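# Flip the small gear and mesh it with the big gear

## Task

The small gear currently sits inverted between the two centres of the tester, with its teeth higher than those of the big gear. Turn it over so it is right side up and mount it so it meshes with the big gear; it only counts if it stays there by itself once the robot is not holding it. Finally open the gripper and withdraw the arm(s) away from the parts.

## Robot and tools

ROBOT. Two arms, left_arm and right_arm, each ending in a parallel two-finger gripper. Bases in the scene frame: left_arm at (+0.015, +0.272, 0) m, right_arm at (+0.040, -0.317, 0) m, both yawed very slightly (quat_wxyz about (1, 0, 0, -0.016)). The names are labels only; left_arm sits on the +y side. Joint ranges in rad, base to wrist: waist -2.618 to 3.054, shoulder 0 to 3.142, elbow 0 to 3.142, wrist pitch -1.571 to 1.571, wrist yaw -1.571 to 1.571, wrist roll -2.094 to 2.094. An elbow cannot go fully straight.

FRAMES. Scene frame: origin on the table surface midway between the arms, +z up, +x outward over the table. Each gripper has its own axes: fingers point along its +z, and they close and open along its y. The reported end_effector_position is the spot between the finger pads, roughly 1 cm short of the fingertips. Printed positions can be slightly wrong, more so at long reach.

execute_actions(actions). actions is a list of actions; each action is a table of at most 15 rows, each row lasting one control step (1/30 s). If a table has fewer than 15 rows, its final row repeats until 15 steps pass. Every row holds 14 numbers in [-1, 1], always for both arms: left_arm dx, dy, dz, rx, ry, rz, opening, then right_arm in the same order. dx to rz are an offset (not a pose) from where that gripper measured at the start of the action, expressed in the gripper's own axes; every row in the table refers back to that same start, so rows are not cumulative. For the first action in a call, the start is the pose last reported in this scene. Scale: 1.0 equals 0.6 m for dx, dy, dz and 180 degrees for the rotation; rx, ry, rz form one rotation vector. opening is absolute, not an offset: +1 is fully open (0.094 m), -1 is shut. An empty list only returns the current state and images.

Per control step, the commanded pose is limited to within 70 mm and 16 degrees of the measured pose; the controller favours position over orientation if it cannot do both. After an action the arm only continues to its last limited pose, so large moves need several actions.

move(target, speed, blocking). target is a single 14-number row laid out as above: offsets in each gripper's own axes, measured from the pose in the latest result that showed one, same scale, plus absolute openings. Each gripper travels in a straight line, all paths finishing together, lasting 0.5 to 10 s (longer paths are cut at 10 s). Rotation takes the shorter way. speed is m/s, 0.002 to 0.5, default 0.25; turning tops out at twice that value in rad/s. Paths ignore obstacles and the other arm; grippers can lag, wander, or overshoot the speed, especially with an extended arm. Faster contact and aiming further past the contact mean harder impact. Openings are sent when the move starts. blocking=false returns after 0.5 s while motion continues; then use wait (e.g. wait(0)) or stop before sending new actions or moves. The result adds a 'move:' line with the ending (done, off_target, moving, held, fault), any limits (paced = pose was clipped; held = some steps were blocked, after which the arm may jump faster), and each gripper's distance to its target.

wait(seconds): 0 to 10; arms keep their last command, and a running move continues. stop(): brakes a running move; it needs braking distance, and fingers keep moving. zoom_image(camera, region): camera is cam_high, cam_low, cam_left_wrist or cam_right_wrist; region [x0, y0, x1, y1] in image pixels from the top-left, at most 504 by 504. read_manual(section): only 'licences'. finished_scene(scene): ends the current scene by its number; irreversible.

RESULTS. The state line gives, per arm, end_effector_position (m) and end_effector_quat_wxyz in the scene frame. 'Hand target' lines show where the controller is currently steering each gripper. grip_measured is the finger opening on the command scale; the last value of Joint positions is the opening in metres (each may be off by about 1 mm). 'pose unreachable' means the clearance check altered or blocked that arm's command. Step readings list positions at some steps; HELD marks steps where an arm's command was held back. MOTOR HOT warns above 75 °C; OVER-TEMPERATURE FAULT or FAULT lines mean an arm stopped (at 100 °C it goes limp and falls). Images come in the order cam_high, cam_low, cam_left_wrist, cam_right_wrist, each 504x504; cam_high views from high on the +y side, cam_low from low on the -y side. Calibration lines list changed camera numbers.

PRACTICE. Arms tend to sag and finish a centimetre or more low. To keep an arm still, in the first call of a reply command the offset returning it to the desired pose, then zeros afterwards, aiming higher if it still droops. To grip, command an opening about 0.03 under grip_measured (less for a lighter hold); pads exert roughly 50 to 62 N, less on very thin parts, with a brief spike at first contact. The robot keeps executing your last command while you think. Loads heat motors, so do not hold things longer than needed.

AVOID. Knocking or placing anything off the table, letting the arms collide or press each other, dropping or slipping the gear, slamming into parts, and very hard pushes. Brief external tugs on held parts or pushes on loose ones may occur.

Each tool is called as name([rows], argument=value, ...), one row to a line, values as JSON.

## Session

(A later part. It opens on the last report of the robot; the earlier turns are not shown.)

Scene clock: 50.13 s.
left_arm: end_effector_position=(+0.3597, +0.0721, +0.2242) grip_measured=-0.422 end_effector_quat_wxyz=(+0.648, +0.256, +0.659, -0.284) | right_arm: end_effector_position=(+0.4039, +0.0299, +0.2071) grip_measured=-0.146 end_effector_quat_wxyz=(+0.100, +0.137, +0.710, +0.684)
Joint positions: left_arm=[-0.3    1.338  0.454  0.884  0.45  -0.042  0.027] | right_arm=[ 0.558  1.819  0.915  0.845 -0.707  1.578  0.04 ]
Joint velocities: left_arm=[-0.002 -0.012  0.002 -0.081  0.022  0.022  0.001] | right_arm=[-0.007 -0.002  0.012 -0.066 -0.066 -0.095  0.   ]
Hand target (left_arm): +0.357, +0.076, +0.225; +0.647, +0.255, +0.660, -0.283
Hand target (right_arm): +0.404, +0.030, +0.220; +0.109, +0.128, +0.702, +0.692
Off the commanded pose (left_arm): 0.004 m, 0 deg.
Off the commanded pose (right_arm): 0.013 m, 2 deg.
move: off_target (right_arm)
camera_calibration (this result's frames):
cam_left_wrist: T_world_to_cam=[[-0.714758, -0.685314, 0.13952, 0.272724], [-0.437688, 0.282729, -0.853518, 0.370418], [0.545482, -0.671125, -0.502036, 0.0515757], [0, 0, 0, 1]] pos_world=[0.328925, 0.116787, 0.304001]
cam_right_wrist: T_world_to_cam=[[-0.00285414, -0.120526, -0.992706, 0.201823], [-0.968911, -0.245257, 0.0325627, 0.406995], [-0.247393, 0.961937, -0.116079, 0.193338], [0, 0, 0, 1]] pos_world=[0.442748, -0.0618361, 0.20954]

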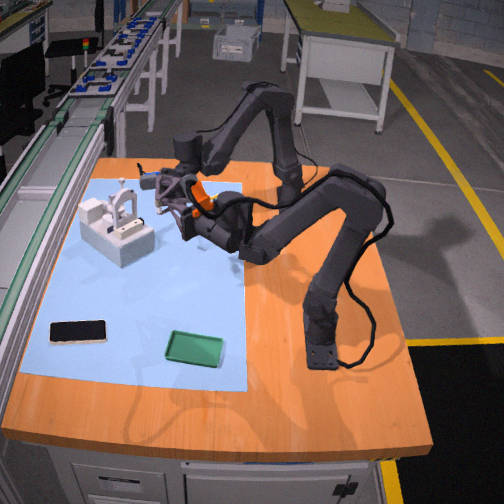

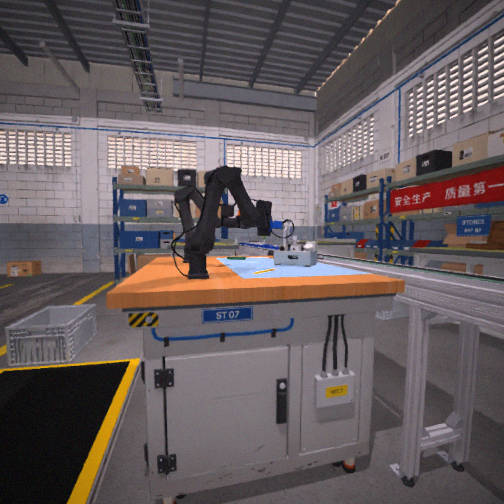

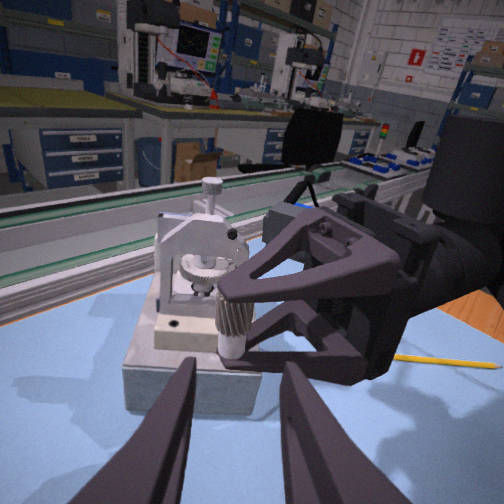

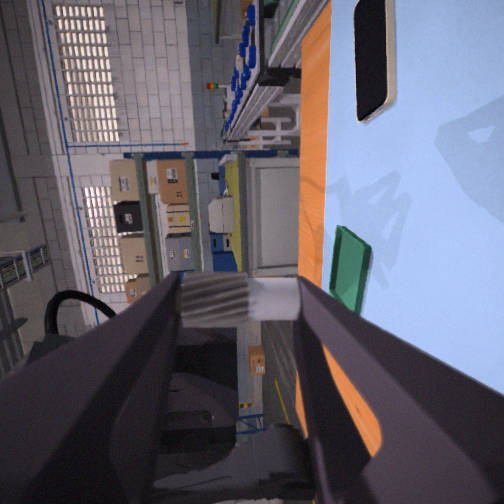

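move(target=[-0.004,0,0,0,0,0,-0.42, 0,0.025,0,-0.01,0,-0.5,-0.25], speed=0.5)

move(target=[0,0,0,0,0,0,-0.42, -0.02,0,0,0,-0.01,-0.5,-0.25], speed=0.5)

Scene clock: 52.63 s.
left_arm: end_effector_position=(+0.3597, +0.0720, +0.2239) grip_measured=-0.422 end_effector_quat_wxyz=(+0.647, +0.256, +0.659, -0.284) | right_arm: end_effector_position=(+0.4009, +0.0307, +0.2034) grip_measured=-0.146 end_effector_quat_wxyz=(+0.538, -0.400, +0.608, +0.426)
Joint positions: left_arm=[-0.3    1.338  0.454  0.882  0.451 -0.042  0.027] | right_arm=[ 0.558  1.819  0.915  0.827 -0.723  0.037  0.04 ]
Joint velocities: left_arm=[-0.002 -0.007 -0.007 -0.051 -0.022 -0.007  0.001] | right_arm=[-0.012 -0.017 -0.012 -0.022 -0.022 -0.037  0.   ]
Hand target (left_arm): +0.360, +0.072, +0.227; +0.648, +0.256, +0.659, -0.284
Hand target (right_arm): +0.404, +0.030, +0.222; +0.557, -0.406, +0.589, +0.422
Off the commanded pose (left_arm): 0.003 m, 0 deg.
Off the commanded pose (right_arm): 0.019 m, 3 deg.
move: off_target (right_arm)
camera_calibration (this result's frames):
cam_left_wrist: T_world_to_cam=[[-0.714818, -0.685111, 0.140209, 0.272558], [-0.43881, 0.283321, -0.852745, 0.370298], [0.544501, -0.671083, -0.503157, 0.0519936], [0, 0, 0, 1]] pos_world=[0.329009, 0.116711, 0.303715]
cam_right_wrist: T_world_to_cam=[[0.924868, -0.380287, -0.001113, -0.36745], [-0.229257, -0.555219, -0.799483, 0.286686], [0.303415, 0.739671, -0.600688, 0.0759846], [0, 0, 0, 1]] pos_world=[0.382512, -0.0367665, 0.274434]

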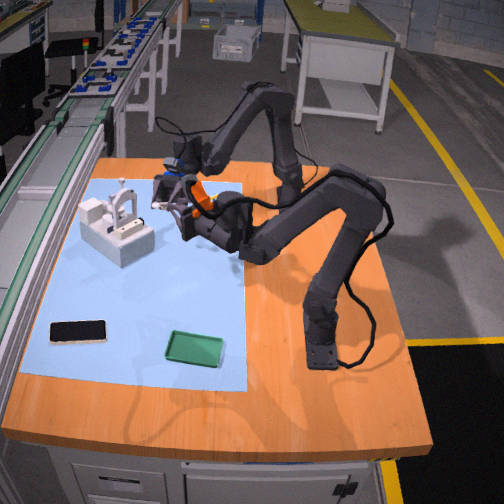

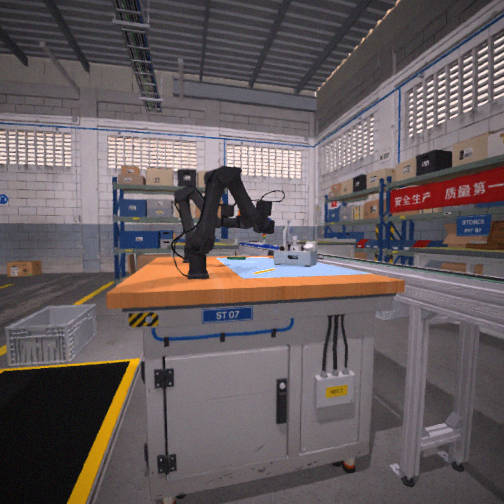

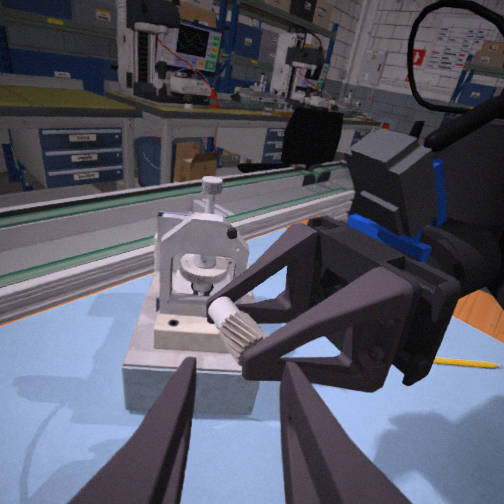

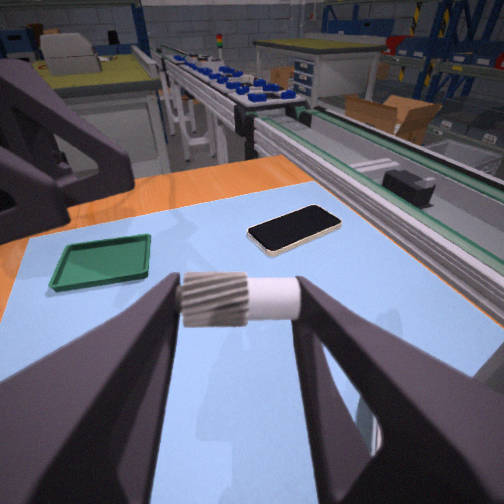

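Scene clock: 54.97 s.
left_arm: end_effector_position=(+0.3597, +0.0720, +0.2239) grip_measured=-0.422 end_effector_quat_wxyz=(+0.647, +0.256, +0.659, -0.284) | right_arm: end_effector_position=(+0.3982, +0.0315, +0.2033) grip_measured=-0.146 end_effector_quat_wxyz=(+0.683, -0.712, +0.151, -0.065)
Joint positions: left_arm=[-0.3    1.338  0.454  0.882  0.451 -0.042  0.027] | right_arm=[ 0.558  1.819  0.915  0.825 -0.739 -1.509  0.04 ]
Joint velocities: left_arm=[ 0.012 -0.022 -0.002  0.066  0.007 -0.022  0.001] | right_arm=[ 0.007 -0.012 -0.002 -0.081 -0.037 -0.037  0.   ]
Hand target (left_arm): +0.360, +0.072, +0.224; +0.647, +0.256, +0.659, -0.284
Hand target (right_arm): +0.402, +0.031, +0.215; +0.690, -0.706, +0.139, -0.074
Off the commanded pose (left_arm): 0.000 m, 0 deg.
Off the commanded pose (right_arm): 0.013 m, 2 deg.
move: off_target (right_arm)
camera_calibration (this result's frames):
cam_left_wrist: T_world_to_cam=[[-0.714818, -0.685111, 0.140209, 0.272558], [-0.43881, 0.283321, -0.852745, 0.370298], [0.544501, -0.671083, -0.503157, 0.0519936], [0, 0, 0, 1]] pos_world=[0.329009, 0.116711, 0.303715]
cam_right_wrist: T_world_to_cam=[[0.0265785, -0.0213855, 0.999418, -0.221582], [0.627708, -0.777735, -0.0333352, -0.203532], [0.777995, 0.628228, -0.00724714, -0.230007], [0, 0, 0, 1]] pos_world=[0.312593, -0.0185358, 0.213002]

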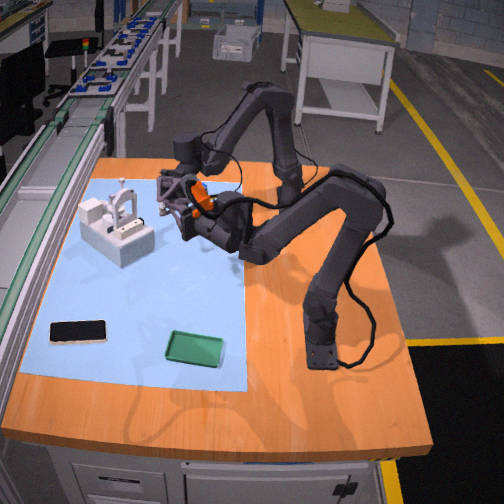

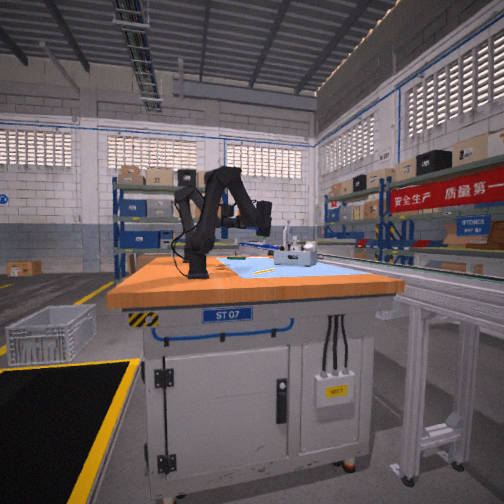

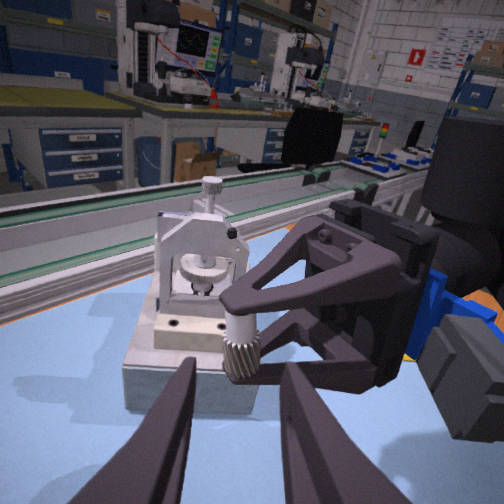

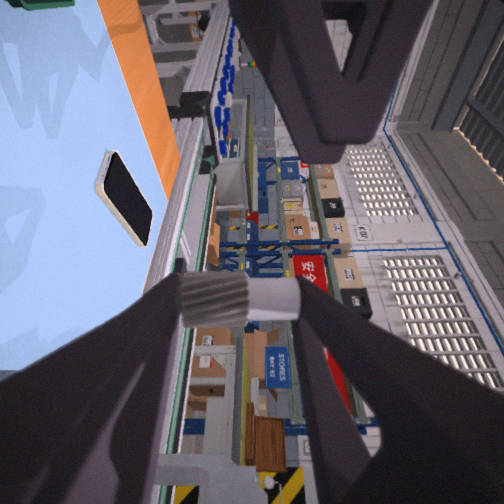

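execute_actions([
  [[0,0,0,0,0,0,-0.42, 0.0,-0.035,0,0.032,0.0,-0.046,-0.25]],
  [[0,0,0,0,0,0,-0.42, 0.0,-0.015,0,0.012,0.0,-0.01,-0.25]],
])

Scene clock: 57.23 s.
left_arm: end_effector_position=(+0.3597, +0.0720, +0.2239) grip_measured=-0.422 end_effector_quat_wxyz=(+0.647, +0.256, +0.659, -0.284) | right_arm: end_effector_position=(+0.4002, +0.0328, +0.2252) grip_measured=-0.146 end_effector_quat_wxyz=(+0.713, -0.685, +0.095, -0.119)
Joint positions: left_arm=[-0.3    1.338  0.454  0.882  0.451 -0.042  0.027] | right_arm=[ 0.558  1.842  0.914  0.988 -0.739 -1.558  0.04 ]
Joint velocities: left_arm=[-0.007  0.022 -0.007  0.007  0.037 -0.022 -0.   ] | right_arm=[-0.007  0.002 -0.007  0.022 -0.095  0.007 -0.001]
Hand target (left_arm): +0.360, +0.072, +0.224; +0.647, +0.256, +0.659, -0.284
Hand target (right_arm): +0.400, +0.033, +0.229; +0.718, -0.679, +0.090, -0.124
Off the commanded pose (left_arm): 0.000 m, 0 deg.
Off the commanded pose (right_arm): 0.004 m, 1 deg.
Step readings (end_effector_position; steps 1 to 15: 1st action; 16 to 30: 2nd action):
0: left_arm (+0.3597, +0.0720, +0.2239) | right_arm (+0.3981, +0.0316, +0.2032)
1: left_arm (+0.3597, +0.0720, +0.2239) | right_arm (+0.3983, +0.0317, +0.2046)
2: left_arm (+0.3597, +0.0720, +0.2239) | right_arm (+0.3987, +0.0319, +0.2070)
4: left_arm (+0.3597, +0.0720, +0.2239) | right_arm (+0.3993, +0.0323, +0.2114)
8: left_arm (+0.3597, +0.0720, +0.2239) | right_arm (+0.3999, +0.0326, +0.2168)
15: left_arm (+0.3597, +0.0720, +0.2239) | right_arm (+0.4002, +0.0328, +0.2198)
16: left_arm (+0.3597, +0.0720, +0.2239) | right_arm (+0.4003, +0.0328, +0.2204)
17: left_arm (+0.3597, +0.0720, +0.2239) | right_arm (+0.4003, +0.0328, +0.2213)
19: left_arm (+0.3597, +0.0720, +0.2239) | right_arm (+0.4003, +0.0328, +0.2226)
23: left_arm (+0.3597, +0.0720, +0.2239) | right_arm (+0.4002, +0.0328, +0.2245)
30: end_effector_position above
camera_calibration (this result's frames):
cam_left_wrist: T_world_to_cam=[[-0.714818, -0.685111, 0.140209, 0.272558], [-0.43881, 0.283321, -0.852745, 0.370298], [0.544501, -0.671083, -0.503157, 0.0519936], [0, 0, 0, 1]] pos_world=[0.329009, 0.116711, 0.303715]
cam_right_wrist: T_world_to_cam=[[-0.139257, -0.0766881, 0.987282, -0.172602], [0.628678, -0.777151, 0.0283096, -0.217395], [0.765096, 0.624625, 0.156436, -0.263752], [0, 0, 0, 1]] pos_world=[0.314431, -0.0174389, 0.217821]

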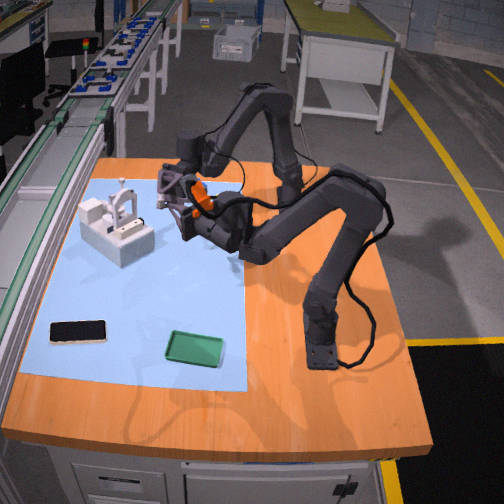

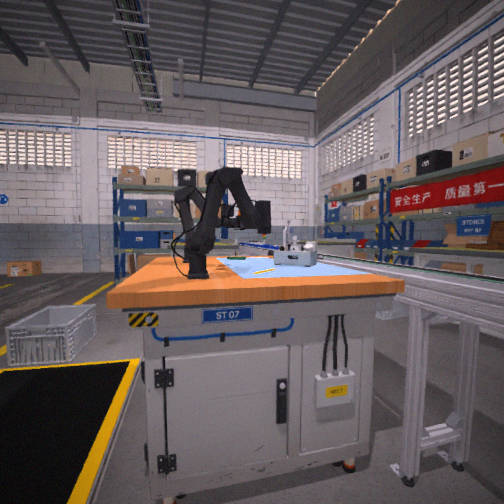

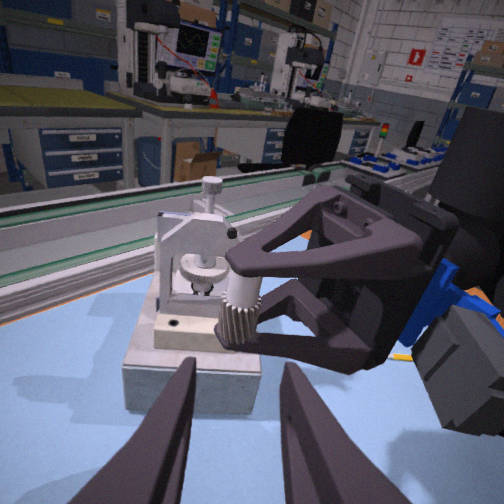

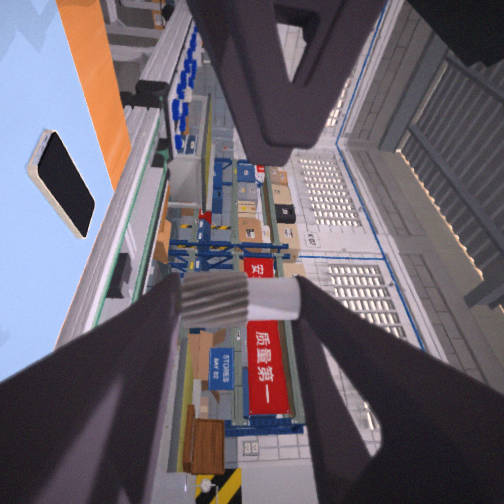

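execute_actions([
  [[0,0,0,0,0,0,-0.42, 0.0,0.008,0,-0.008,0.0,0.004,-0.25]],
])

Scene clock: 57.90 s.
left_arm: end_effector_position=(+0.3597, +0.0720, +0.2239) grip_measured=-0.422 end_effector_quat_wxyz=(+0.647, +0.256, +0.659, -0.284) | right_arm: end_effector_position=(+0.4005, +0.0329, +0.2165) grip_measured=-0.146 end_effector_quat_wxyz=(+0.703, -0.695, +0.105, -0.110)
Joint positions: left_arm=[-0.3    1.338  0.454  0.882  0.451 -0.042  0.027] | right_arm=[ 0.558  1.842  0.914  0.945 -0.739 -1.564  0.04 ]
Joint velocities: left_arm=[-0.017  0.002 -0.007  0.037  0.037  0.022 -0.001] | right_arm=[-0.032 -0.007 -0.002  0.037  0.081  0.037  0.   ]
Hand target (left_arm): +0.360, +0.072, +0.224; +0.647, +0.256, +0.659, -0.284
Hand target (right_arm): +0.400, +0.033, +0.220; +0.705, -0.693, +0.101, -0.114
Off the commanded pose (left_arm): 0.000 m, 0 deg.
Off the commanded pose (right_arm): 0.004 m, 1 deg.
Step readings (end_effector_position):
0: left_arm (+0.3597, +0.0720, +0.2239) | right_arm (+0.4002, +0.0328, +0.2253)
1: left_arm (+0.3597, +0.0720, +0.2239) | right_arm (+0.4002, +0.0328, +0.2245)
2: left_arm (+0.3597, +0.0720, +0.2239) | right_arm (+0.4003, +0.0328, +0.2233)
4: left_arm (+0.3597, +0.0720, +0.2239) | right_arm (+0.4004, +0.0329, +0.2206)
8: left_arm (+0.3597, +0.0720, +0.2239) | right_arm (+0.4005, +0.0329, +0.2179)
15: end_effector_position above
camera_calibration (this result's frames):
cam_left_wrist: T_world_to_cam=[[-0.714818, -0.685111, 0.140209, 0.272558], [-0.43881, 0.283321, -0.852745, 0.370298], [0.544501, -0.671083, -0.503157, 0.0519936], [0, 0, 0, 1]] pos_world=[0.329009, 0.116711, 0.303715]
cam_right_wrist: T_world_to_cam=[[-0.108475, -0.0535725, 0.992655, -0.178283], [0.629398, -0.776618, 0.0268661, -0.217194], [0.769474, 0.627689, 0.117962, -0.256247], [0, 0, 0, 1]] pos_world=[0.314538, -0.0173844, 0.213036]

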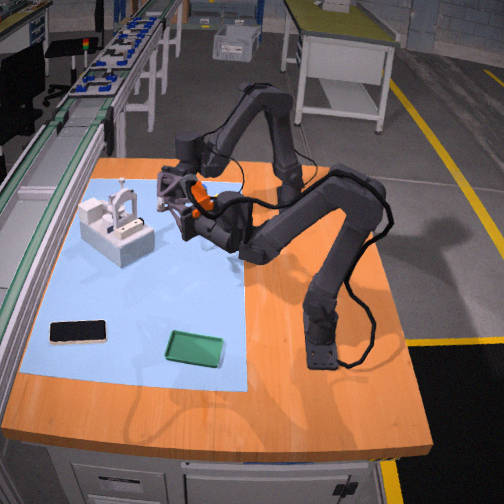

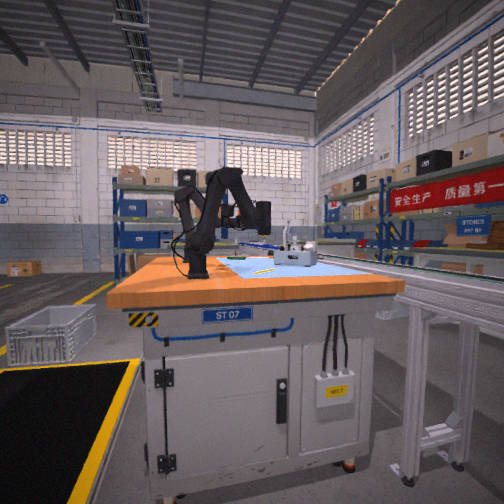

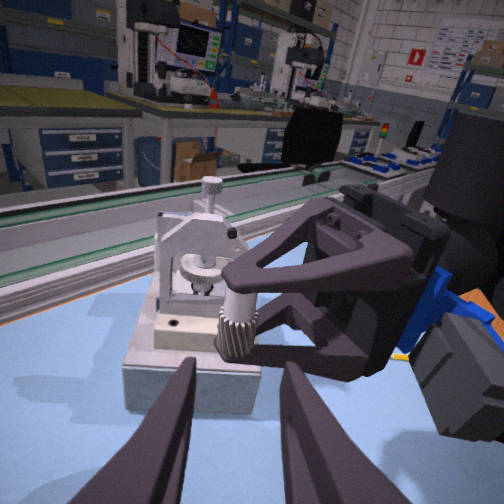

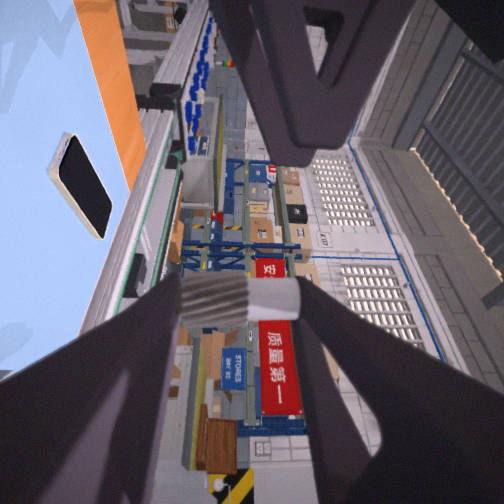

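execute_actions([
  [[0.03,0,0.04,0,0,0,-0.42, 0.0,0.0,0,-0.001,0.0,0.0,-0.25]],
  [[-0.004,0,0,0,-0.002,0,-0.42, 0.0,-0.007,0,0.005,0.0,-0.003,-0.25]],
])

Scene clock: 59.20 s.
left_arm: end_effector_position=(+0.3727, +0.0581, +0.1894) grip_measured=-0.422 end_effector_quat_wxyz=(+0.628, +0.255, +0.678, -0.283) | right_arm: end_effector_position=(+0.4005, +0.0329, +0.2147) grip_measured=-0.146 end_effector_quat_wxyz=(+0.701, -0.697, +0.107, -0.107)
Joint positions: left_arm=[-0.336  1.5    0.466  0.98   0.414 -0.042  0.027] | right_arm=[ 0.558  1.842  0.914  0.936 -0.739 -1.564  0.04 ]
Joint velocities: left_arm=[ 0.007 -0.002 -0.022  0.095 -0.051 -0.007 -0.   ] | right_arm=[-0.002  0.012 -0.002 -0.066 -0.007  0.022 -0.   ]
Hand target (left_arm): +0.373, +0.058, +0.192; +0.630, +0.254, +0.676, -0.284
Hand target (right_arm): +0.400, +0.033, +0.219; +0.706, -0.692, +0.103, -0.111
Off the commanded pose (left_arm): 0.002 m, 0 deg.
Off the commanded pose (right_arm): 0.004 m, 1 deg.
Step readings (end_effector_position; steps 1 to 15: 1st action; 16 to 30: 2nd action):
0: left_arm (+0.3597, +0.0720, +0.2239) | right_arm (+0.4005, +0.0329, +0.2162)
1: left_arm (+0.3610, +0.0707, +0.2222) | right_arm (+0.4005, +0.0329, +0.2161)
2: left_arm (+0.3638, +0.0668, +0.2191) | right_arm (+0.4005, +0.0329, +0.2159)
4: left_arm (+0.3681, +0.0596, +0.2009) | right_arm (+0.4005, +0.0329, +0.2154)
8: left_arm (+0.3715, +0.0576, +0.1824) | right_arm (+0.4005, +0.0329, +0.2149)
15: left_arm (+0.3727, +0.0581, +0.1893) | right_arm (+0.4005, +0.0329, +0.2147)
16: left_arm (+0.3727, +0.0581, +0.1894) | right_arm (+0.4005, +0.0329, +0.2147)
17: left_arm (+0.3727, +0.0581, +0.1894) | right_arm (+0.4005, +0.0329, +0.2147)
19: left_arm (+0.3727, +0.0581, +0.1894) | right_arm (+0.4005, +0.0329, +0.2147)
23: left_arm (+0.3727, +0.0581, +0.1894) | right_arm (+0.4005, +0.0329, +0.2147)
30: end_effector_position above
camera_calibration (this result's frames):
cam_left_wrist: T_world_to_cam=[[-0.706876, -0.688585, 0.161792, 0.270339], [-0.480266, 0.299302, -0.824477, 0.359701], [0.519298, -0.660506, -0.542274, 0.0344214], [0, 0, 0, 1]] pos_world=[0.345973, 0.101228, 0.271493]
cam_right_wrist: T_world_to_cam=[[-0.100979, -0.0488833, 0.993687, -0.179822], [0.629594, -0.776496, 0.0257808, -0.216997], [0.770334, 0.628223, 0.109186, -0.254529], [0, 0, 0, 1]] pos_world=[0.314534, -0.0173871, 0.212072]

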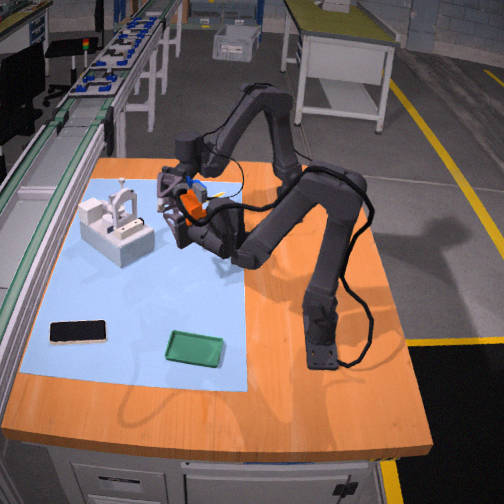

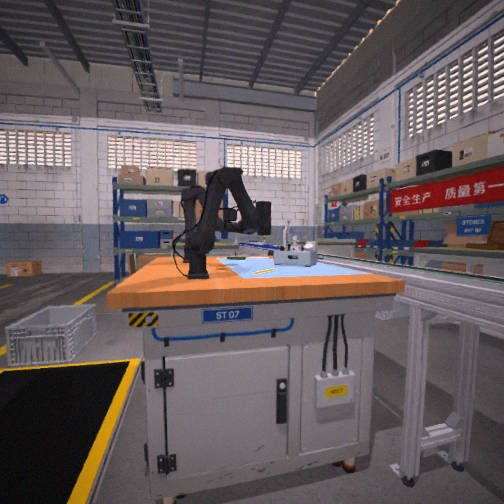

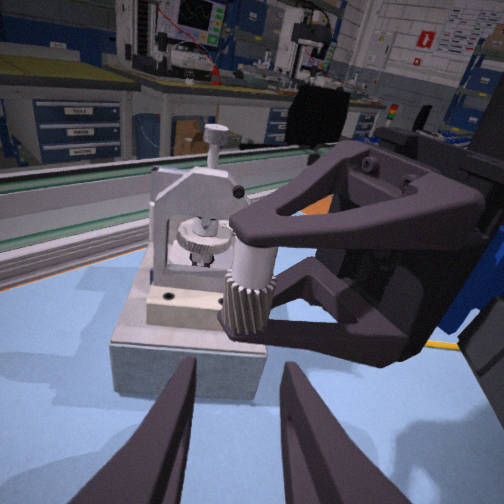

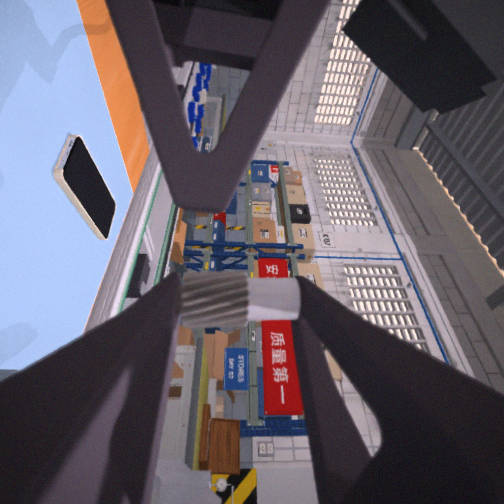

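execute_actions([
  [[-0.028,0,0,0,-0.022,0.01,-0.42, 0.0,0.003,0,-0.004,0.0,0.002,-0.25]],
  [[-0.004,0,0,0,-0.003,0,-0.42, 0.0,-0.007,0,0.005,0.0,-0.003,-0.25]],
])

Scene clock: 60.40 s.
left_arm: end_effector_position=(+0.3730, +0.0580, +0.2024) grip_measured=-0.422 end_effector_quat_wxyz=(+0.648, +0.256, +0.659, -0.283) | right_arm: end_effector_position=(+0.4005, +0.0329, +0.2098) grip_measured=-0.146 end_effector_quat_wxyz=(+0.696, -0.702, +0.113, -0.101)
Joint positions: left_arm=[-0.336  1.5    0.466  1.036  0.414 -0.042  0.027] | right_arm=[ 0.558  1.842  0.914  0.912 -0.739 -1.566  0.04 ]
Joint velocities: left_arm=[-0.007  0.007 -0.007  0.022  0.007 -0.022  0.   ] | right_arm=[-0.017 -0.022 -0.017 -0.007  0.037  0.022 -0.   ]
Hand target (left_arm): +0.373, +0.058, +0.205; +0.651, +0.255, +0.656, -0.285
Hand target (right_arm): +0.401, +0.033, +0.214; +0.701, -0.697, +0.109, -0.105
Off the commanded pose (left_arm): 0.002 m, 1 deg.
Off the commanded pose (right_arm): 0.004 m, 1 deg.
Step readings (end_effector_position; steps 1 to 15: 1st action; 16 to 30: 2nd action):
0: left_arm (+0.3727, +0.0581, +0.1894) | right_arm (+0.4005, +0.0329, +0.2147)
1: left_arm (+0.3727, +0.0581, +0.1905) | right_arm (+0.4005, +0.0329, +0.2142)
2: left_arm (+0.3728, +0.0581, +0.1921) | right_arm (+0.4005, +0.0329, +0.2136)
4: left_arm (+0.3729, +0.0580, +0.1962) | right_arm (+0.4005, +0.0329, +0.2120)
8: left_arm (+0.3730, +0.0580, +0.2002) | right_arm (+0.4005, +0.0329, +0.2105)
15: left_arm (+0.3730, +0.0580, +0.2023) | right_arm (+0.4005, +0.0329, +0.2098)
16: left_arm (+0.3730, +0.0580, +0.2024) | right_arm (+0.4005, +0.0329, +0.2098)
17: left_arm (+0.3730, +0.0580, +0.2024) | right_arm (+0.4005, +0.0329, +0.2098)
19: left_arm (+0.3730, +0.0580, +0.2024) | right_arm (+0.4005, +0.0329, +0.2098)
23: left_arm (+0.3730, +0.0580, +0.2024) | right_arm (+0.4005, +0.0329, +0.2098)
30: end_effector_position above
camera_calibration (this result's frames):
cam_left_wrist: T_world_to_cam=[[-0.714681, -0.685565, 0.138678, 0.275795], [-0.43666, 0.282427, -0.854145, 0.361337], [0.546405, -0.670996, -0.501204, 0.0234023], [0, 0, 0, 1]] pos_world=[0.342099, 0.102727, 0.282117]
cam_right_wrist: T_world_to_cam=[[-0.0810737, -0.0363202, 0.996046, -0.183801], [0.630084, -0.776187, 0.0229829, -0.216486], [0.772283, 0.629456, 0.0858131, -0.249887], [0, 0, 0, 1]] pos_world=[0.314486, -0.0174167, 0.209493]

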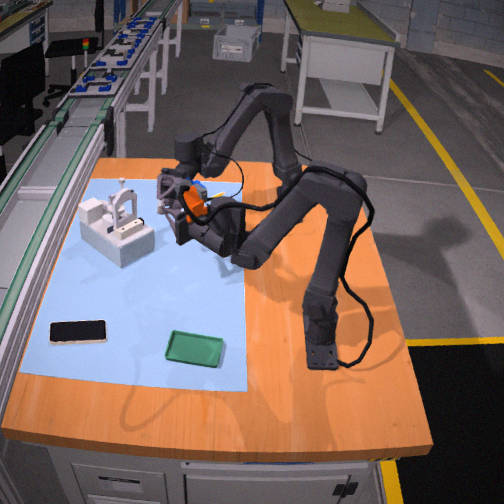

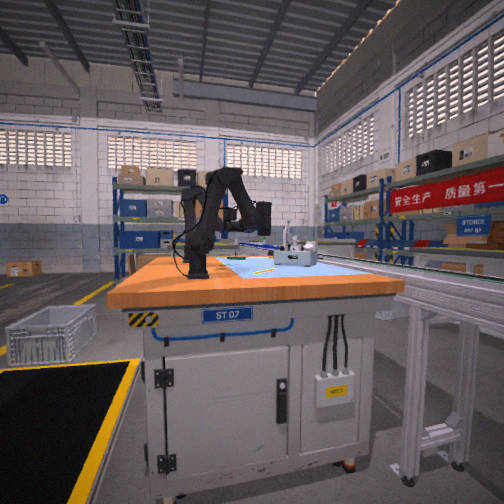

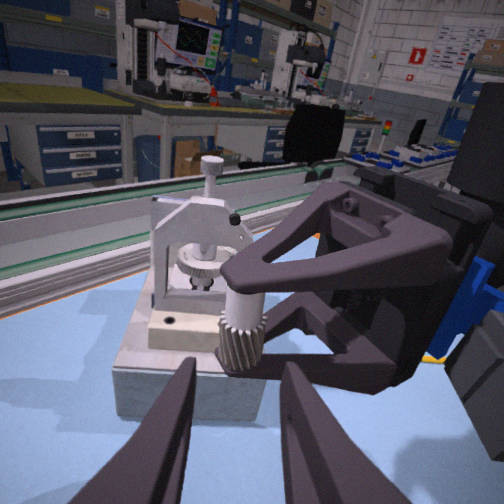

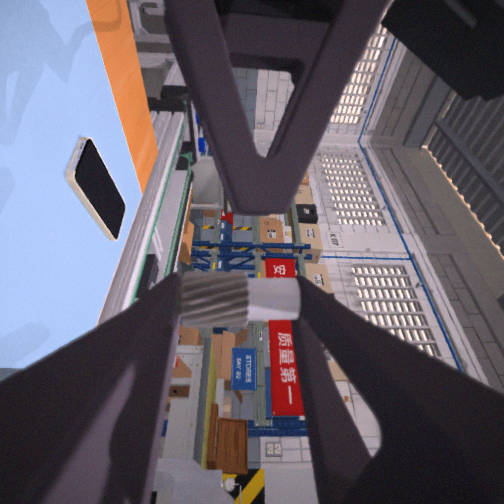

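move(target=[-0.004,-0.004,0.045,0,-0.006,0.002,-0.42, 0,-0.007,0,0.005,0,-0.003,-0.25], speed=0.06)

Scene clock: 61.33 s.
left_arm: end_effector_position=(+0.3857, +0.0425, +0.1917) grip_measured=-0.422 end_effector_quat_wxyz=(+0.640, +0.255, +0.667, -0.282) | right_arm: end_effector_position=(+0.4005, +0.0329, +0.2098) grip_measured=-0.146 end_effector_quat_wxyz=(+0.696, -0.702, +0.113, -0.101)
Joint positions: left_arm=[-0.375  1.589  0.522  1.046  0.373 -0.042  0.027] | right_arm=[ 0.558  1.842  0.914  0.912 -0.739 -1.566  0.04 ]
Joint velocities: left_arm=[-0.002  0.017  0.007 -0.022 -0.037  0.037  0.   ] | right_arm=[-0.007  0.012 -0.002 -0.022 -0.007 -0.037 -0.001]
Hand target (left_arm): +0.390, +0.037, +0.205; +0.655, +0.255, +0.652, -0.284
Hand target (right_arm): +0.401, +0.033, +0.214; +0.701, -0.697, +0.109, -0.105
Off the commanded pose (left_arm): 0.015 m, 2 deg.
Off the commanded pose (right_arm): 0.004 m, 1 deg.
move: off_target (left_arm)
camera_calibration (this result's frames):
cam_left_wrist: T_world_to_cam=[[-0.710311, -0.688239, 0.147598, 0.27239], [-0.455336, 0.289369, -0.841983, 0.366692], [0.536776, -0.665276, -0.518922, 0.00754186], [0, 0, 0, 1]] pos_world=[0.356401, 0.0863778, 0.272458]
cam_right_wrist: T_world_to_cam=[[-0.0810737, -0.0363202, 0.996046, -0.183801], [0.630084, -0.776187, 0.0229829, -0.216486], [0.772283, 0.629456, 0.0858131, -0.249887], [0, 0, 0, 1]] pos_world=[0.314486, -0.0174167, 0.209493]

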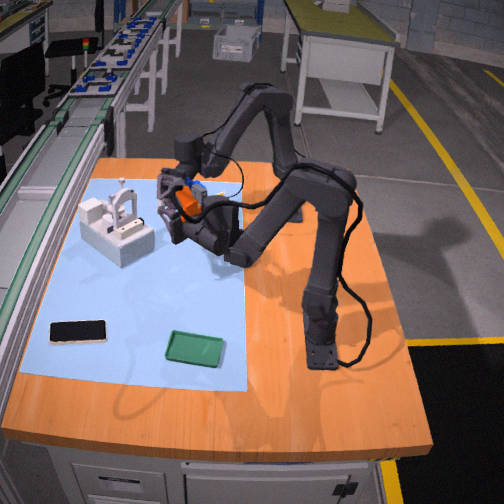

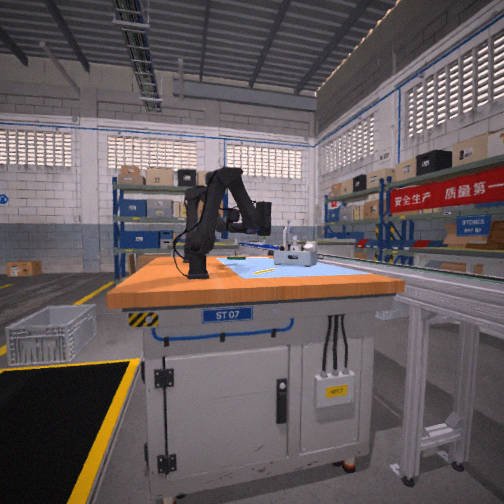

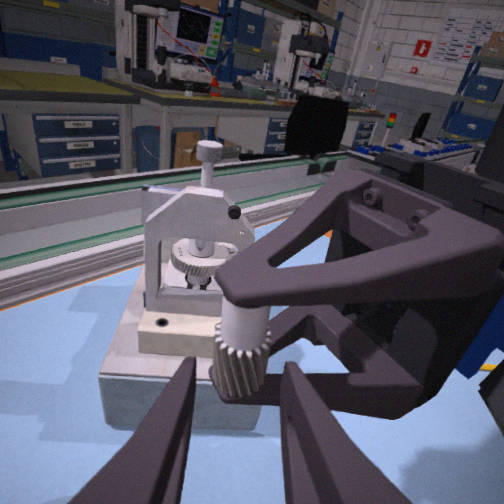

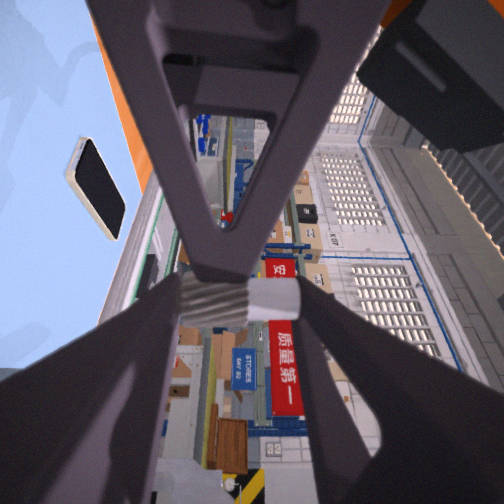

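move(target=[-0.032,0,0.042,0,-0.02,0.008,-0.42, 0,-0.007,0,0.005,0,-0.003,-0.25], speed=0.05)

Scene clock: 62.43 s.
left_arm: end_effector_position=(+0.4003, +0.0309, +0.1972) grip_measured=-0.422 end_effector_quat_wxyz=(+0.650, +0.254, +0.659, -0.281) | right_arm: end_effector_position=(+0.4005, +0.0329, +0.2098) grip_measured=-0.146 end_effector_quat_wxyz=(+0.696, -0.702, +0.113, -0.101)
Joint positions: left_arm=[-0.395  1.654  0.59   1.066  0.348 -0.042  0.027] | right_arm=[ 0.558  1.842  0.914  0.912 -0.739 -1.566  0.04 ]
Joint velocities: left_arm=[-0.002  0.007 -0.012  0.037  0.051 -0.022  0.   ] | right_arm=[-0.007 -0.012 -0.012  0.037 -0.022 -0.022 -0.   ]
Hand target (left_arm): +0.404, +0.025, +0.211; +0.665, +0.254, +0.643, -0.282
Hand target (right_arm): +0.401, +0.033, +0.214; +0.701, -0.697, +0.109, -0.105
Off the commanded pose (left_arm): 0.015 m, 3 deg.
Off the commanded pose (right_arm): 0.004 m, 1 deg.
move: off_target (left_arm)
camera_calibration (this result's frames):
cam_left_wrist: T_world_to_cam=[[-0.709784, -0.690669, 0.1385, 0.275642], [-0.438137, 0.278901, -0.854547, 0.377299], [0.551582, -0.667226, -0.500567, -0.0146455], [0, 0, 0, 1]] pos_world=[0.369033, 0.0753764, 0.276912]
cam_right_wrist: T_world_to_cam=[[-0.0810737, -0.0363202, 0.996046, -0.183801], [0.630084, -0.776187, 0.0229829, -0.216486], [0.772283, 0.629456, 0.0858131, -0.249887], [0, 0, 0, 1]] pos_world=[0.314486, -0.0174167, 0.209493]

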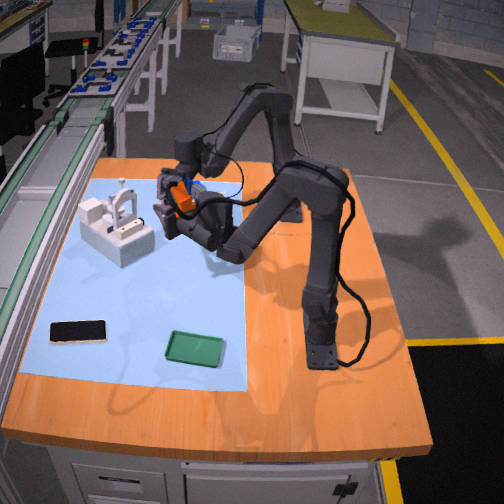

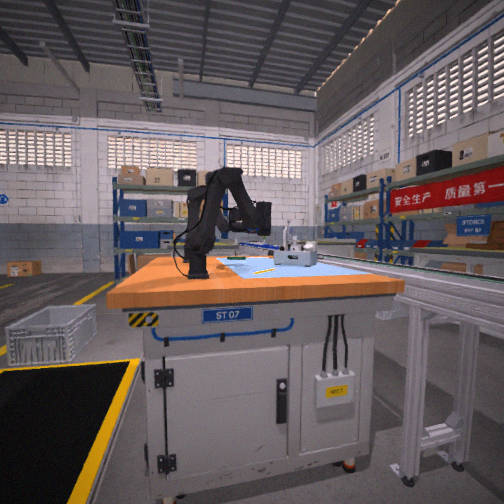

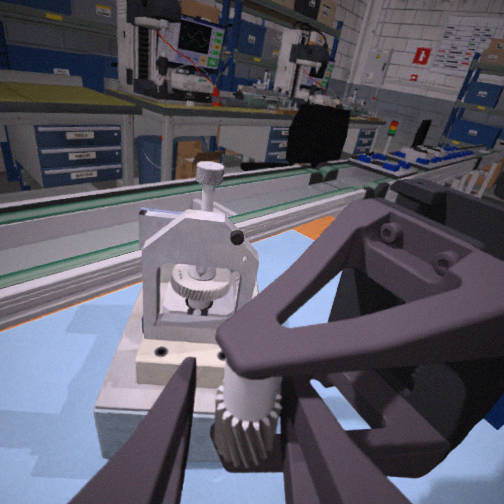

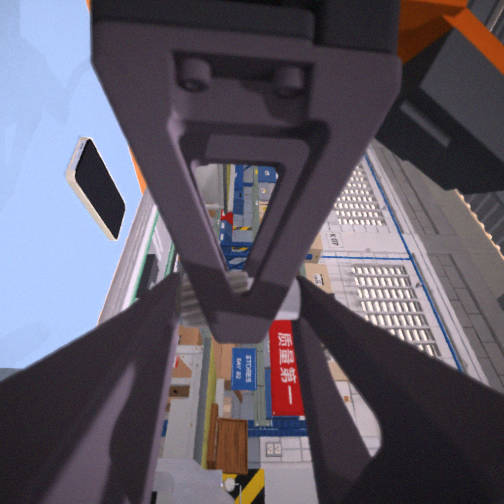

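execute_actions([
  [[-0.018,-0.005,-0.014,0.005,-0.01,0.004,-0.42, 0.0,-0.007,0,0.005,0.0,-0.003,-0.25]],
  [[-0.008,0,0,0,-0.004,0.001,-0.42, 0.0,-0.007,0,0.005,0.0,-0.003,-0.25]],
])

Scene clock: 63.67 s.
left_arm: end_effector_position=(+0.3951, +0.0303, +0.1972) grip_measured=-0.422 end_effector_quat_wxyz=(+0.647, +0.259, +0.657, -0.286) | right_arm: end_effector_position=(+0.4005, +0.0329, +0.2098) grip_measured=-0.146 end_effector_quat_wxyz=(+0.696, -0.702, +0.113, -0.101)
Joint positions: left_arm=[-0.395  1.641  0.576  1.067  0.363 -0.042  0.027] | right_arm=[ 0.558  1.842  0.914  0.912 -0.739 -1.566  0.04 ]
Joint velocities: left_arm=[-0.002 -0.002 -0.012 -0.007 -0.022 -0.022 -0.   ] | right_arm=[-0.032  0.012 -0.012  0.007  0.007  0.051  0.001]
Hand target (left_arm): +0.395, +0.031, +0.202; +0.652, +0.258, +0.653, -0.287
Hand target (right_arm): +0.401, +0.033, +0.214; +0.701, -0.697, +0.109, -0.105
Off the commanded pose (left_arm): 0.005 m, 1 deg.
Off the commanded pose (right_arm): 0.004 m, 1 deg.
Step readings (end_effector_position; steps 1 to 15: 1st action; 16 to 30: 2nd action):
0: left_arm (+0.4004, +0.0310, +0.1974) | right_arm (+0.4005, +0.0329, +0.2098)
1: left_arm (+0.4000, +0.0309, +0.1973) | right_arm (+0.4005, +0.0329, +0.2098)
2: left_arm (+0.3988, +0.0309, +0.1970) | right_arm (+0.4005, +0.0329, +0.2098)
4: left_arm (+0.3966, +0.0310, +0.1970) | right_arm (+0.4005, +0.0329, +0.2098)
8: left_arm (+0.3954, +0.0306, +0.1972) | right_arm (+0.4005, +0.0329, +0.2098)
15: left_arm (+0.3951, +0.0303, +0.1972) | right_arm (+0.4005, +0.0329, +0.2098)
16: left_arm (+0.3951, +0.0303, +0.1972) | right_arm (+0.4005, +0.0329, +0.2098)
17: left_arm (+0.3951, +0.0303, +0.1972) | right_arm (+0.4005, +0.0329, +0.2098)
19: left_arm (+0.3951, +0.0303, +0.1972) | right_arm (+0.4005, +0.0329, +0.2098)
23: left_arm (+0.3951, +0.0303, +0.1972) | right_arm (+0.4005, +0.0329, +0.2098)
30: end_effector_position above
camera_calibration (this result's frames):
cam_left_wrist: T_world_to_cam=[[-0.720454, -0.67951, 0.138608, 0.275476], [-0.434005, 0.285883, -0.854348, 0.37326], [0.540913, -0.675675, -0.500876, -0.00761698], [0, 0, 0, 1]] pos_world=[0.364584, 0.0753333, 0.276896]
cam_right_wrist: T_world_to_cam=[[-0.0810737, -0.0363202, 0.996046, -0.183801], [0.630084, -0.776187, 0.0229829, -0.216486], [0.772283, 0.629456, 0.0858131, -0.249887], [0, 0, 0, 1]] pos_world=[0.314486, -0.0174167, 0.209493]

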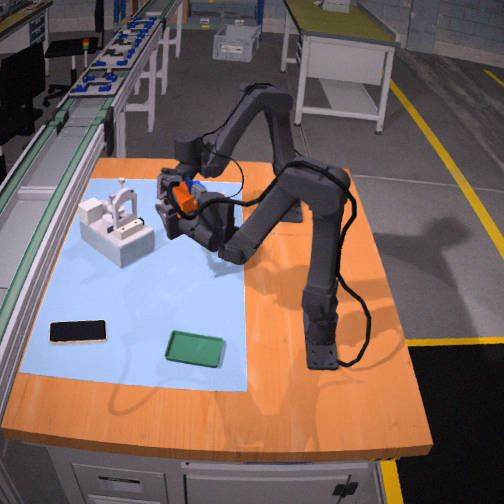

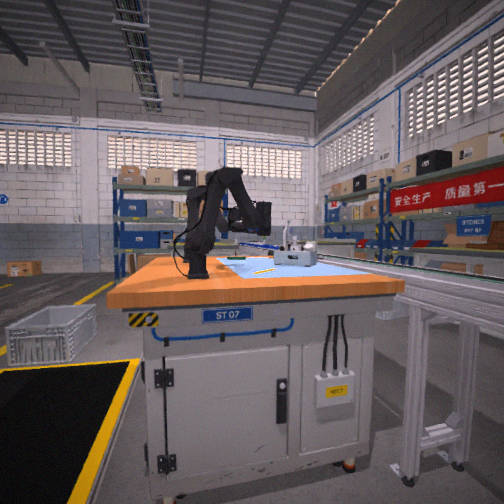

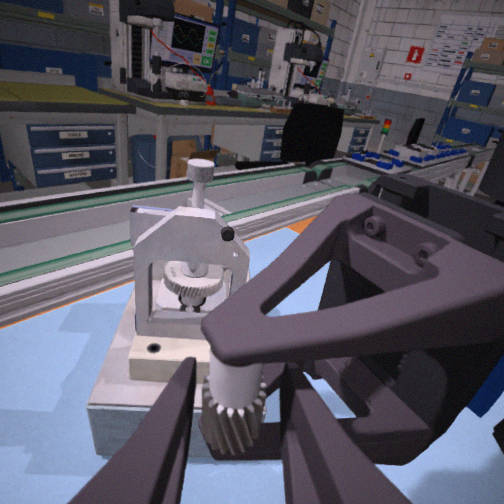

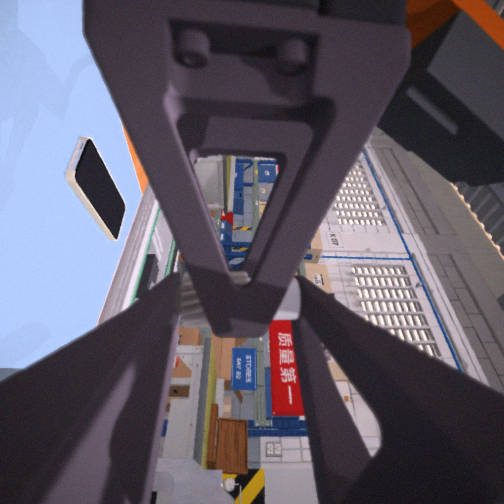

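Good enough. Close left, then release right.

execute_actions([
  [[-0.008,0.003,0,-0.003,-0.004,0.001,-0.55, 0.0,-0.007,0,0.005,0.0,-0.003,-0.25],[-0.008,0.003,0,-0.003,-0.004,0.001,-0.55, 0.0,-0.007,0,0.005,0.0,-0.003,-0.25],[-0.008,0.003,0,-0.003,-0.004,0.001,-0.6, 0.0,-0.007,0,0.005,0.0,-0.003,-0.25],[-0.008,0.003,0,-0.003,-0.004,0.001,-0.6, 0.0,-0.007,0,0.005,0.0,-0.003,-0.25],[-0.008,0.003,0,-0.003,-0.004,0.001,-0.64, 0.0,-0.007,0,0.005,0.0,-0.003,-0.25],[-0.008,0.003,0,-0.003,-0.004,0.001,-0.64, 0.0,-0.007,0,0.005,0.0,-0.003,-0.25],[-0.008,0.003,0,-0.003,-0.004,0.001,-0.68, 0.0,-0.007,0,0.005,0.0,-0.003,-0.25]],
])

Scene clock: 64.57 s.
left_arm: end_effector_position=(+0.3961, +0.0313, +0.1972) grip_measured=-0.633 end_effector_quat_wxyz=(+0.648, +0.256, +0.659, -0.284) | right_arm: end_effector_position=(+0.4004, +0.0330, +0.2099) grip_measured=-0.146 end_effector_quat_wxyz=(+0.696, -0.702, +0.113, -0.101)
Joint positions: left_arm=[-0.395  1.641  0.576  1.067  0.356 -0.043  0.017] | right_arm=[ 0.558  1.842  0.914  0.913 -0.739 -1.566  0.04 ]
Joint velocities: left_arm=[-0.017 -0.007 -0.012 -0.007  0.022 -0.037 -0.001] | right_arm=[-0.002  0.002  0.017  0.007 -0.051 -0.081 -0.   ]
Hand target (left_arm): +0.397, +0.032, +0.202; +0.653, +0.255, +0.654, -0.284
Hand target (right_arm): +0.401, +0.033, +0.214; +0.701, -0.697, +0.109, -0.105
Off the commanded pose (left_arm): 0.005 m, 1 deg.
Off the commanded pose (right_arm): 0.004 m, 1 deg.
Step readings (end_effector_position):
0: left_arm (+0.3951, +0.0303, +0.1972) | right_arm (+0.4005, +0.0329, +0.2098)
1: left_arm (+0.3951, +0.0303, +0.1972) | right_arm (+0.4005, +0.0329, +0.2098)
2: left_arm (+0.3952, +0.0304, +0.1972) | right_arm (+0.4005, +0.0329, +0.2098)
4: left_arm (+0.3960, +0.0312, +0.1972) | right_arm (+0.4004, +0.0330, +0.2098)
8: left_arm (+0.3961, +0.0313, +0.1972) | right_arm (+0.4004, +0.0330, +0.2099)
15: end_effector_position above
camera_calibration (this result's frames):
cam_left_wrist: T_world_to_cam=[[-0.715099, -0.684833, 0.140133, 0.274567], [-0.437098, 0.28163, -0.854184, 0.374731], [0.545508, -0.672078, -0.500732, -0.00945047], [0, 0, 0, 1]] pos_world=[0.365292, 0.0761457, 0.276881]
cam_right_wrist: T_world_to_cam=[[-0.0817135, -0.0367387, 0.995978, -0.183676], [0.630365, -0.775955, 0.0230947, -0.216577], [0.771986, 0.629717, 0.0865648, -0.249913], [0, 0, 0, 1]] pos_world=[0.314443, -0.0174278, 0.209572]

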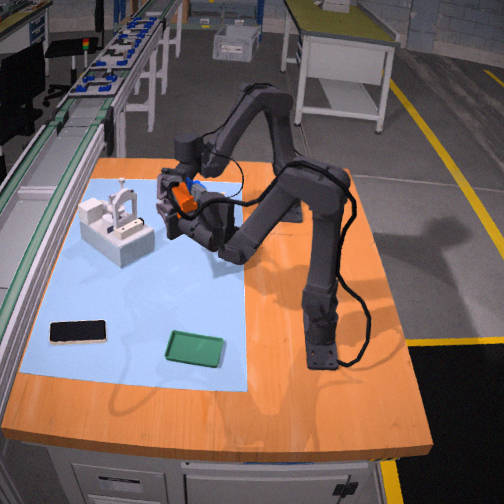

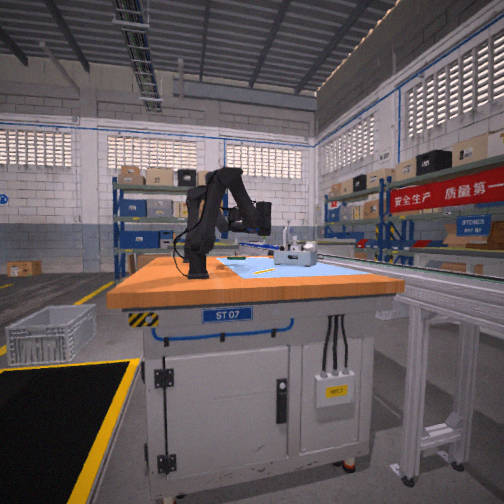

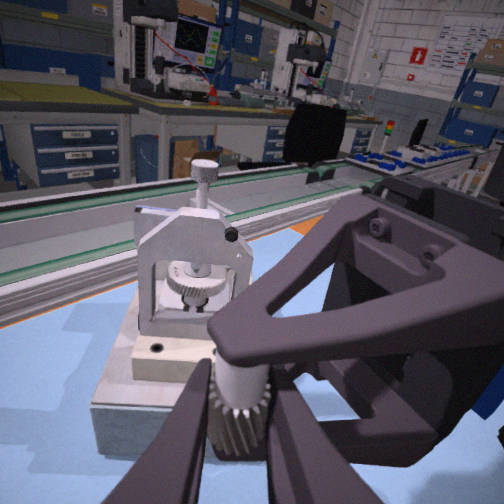

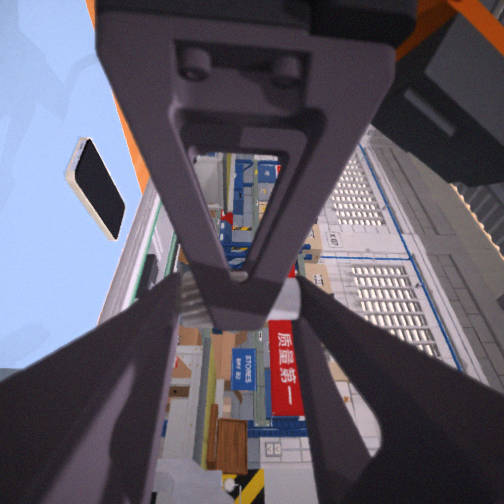

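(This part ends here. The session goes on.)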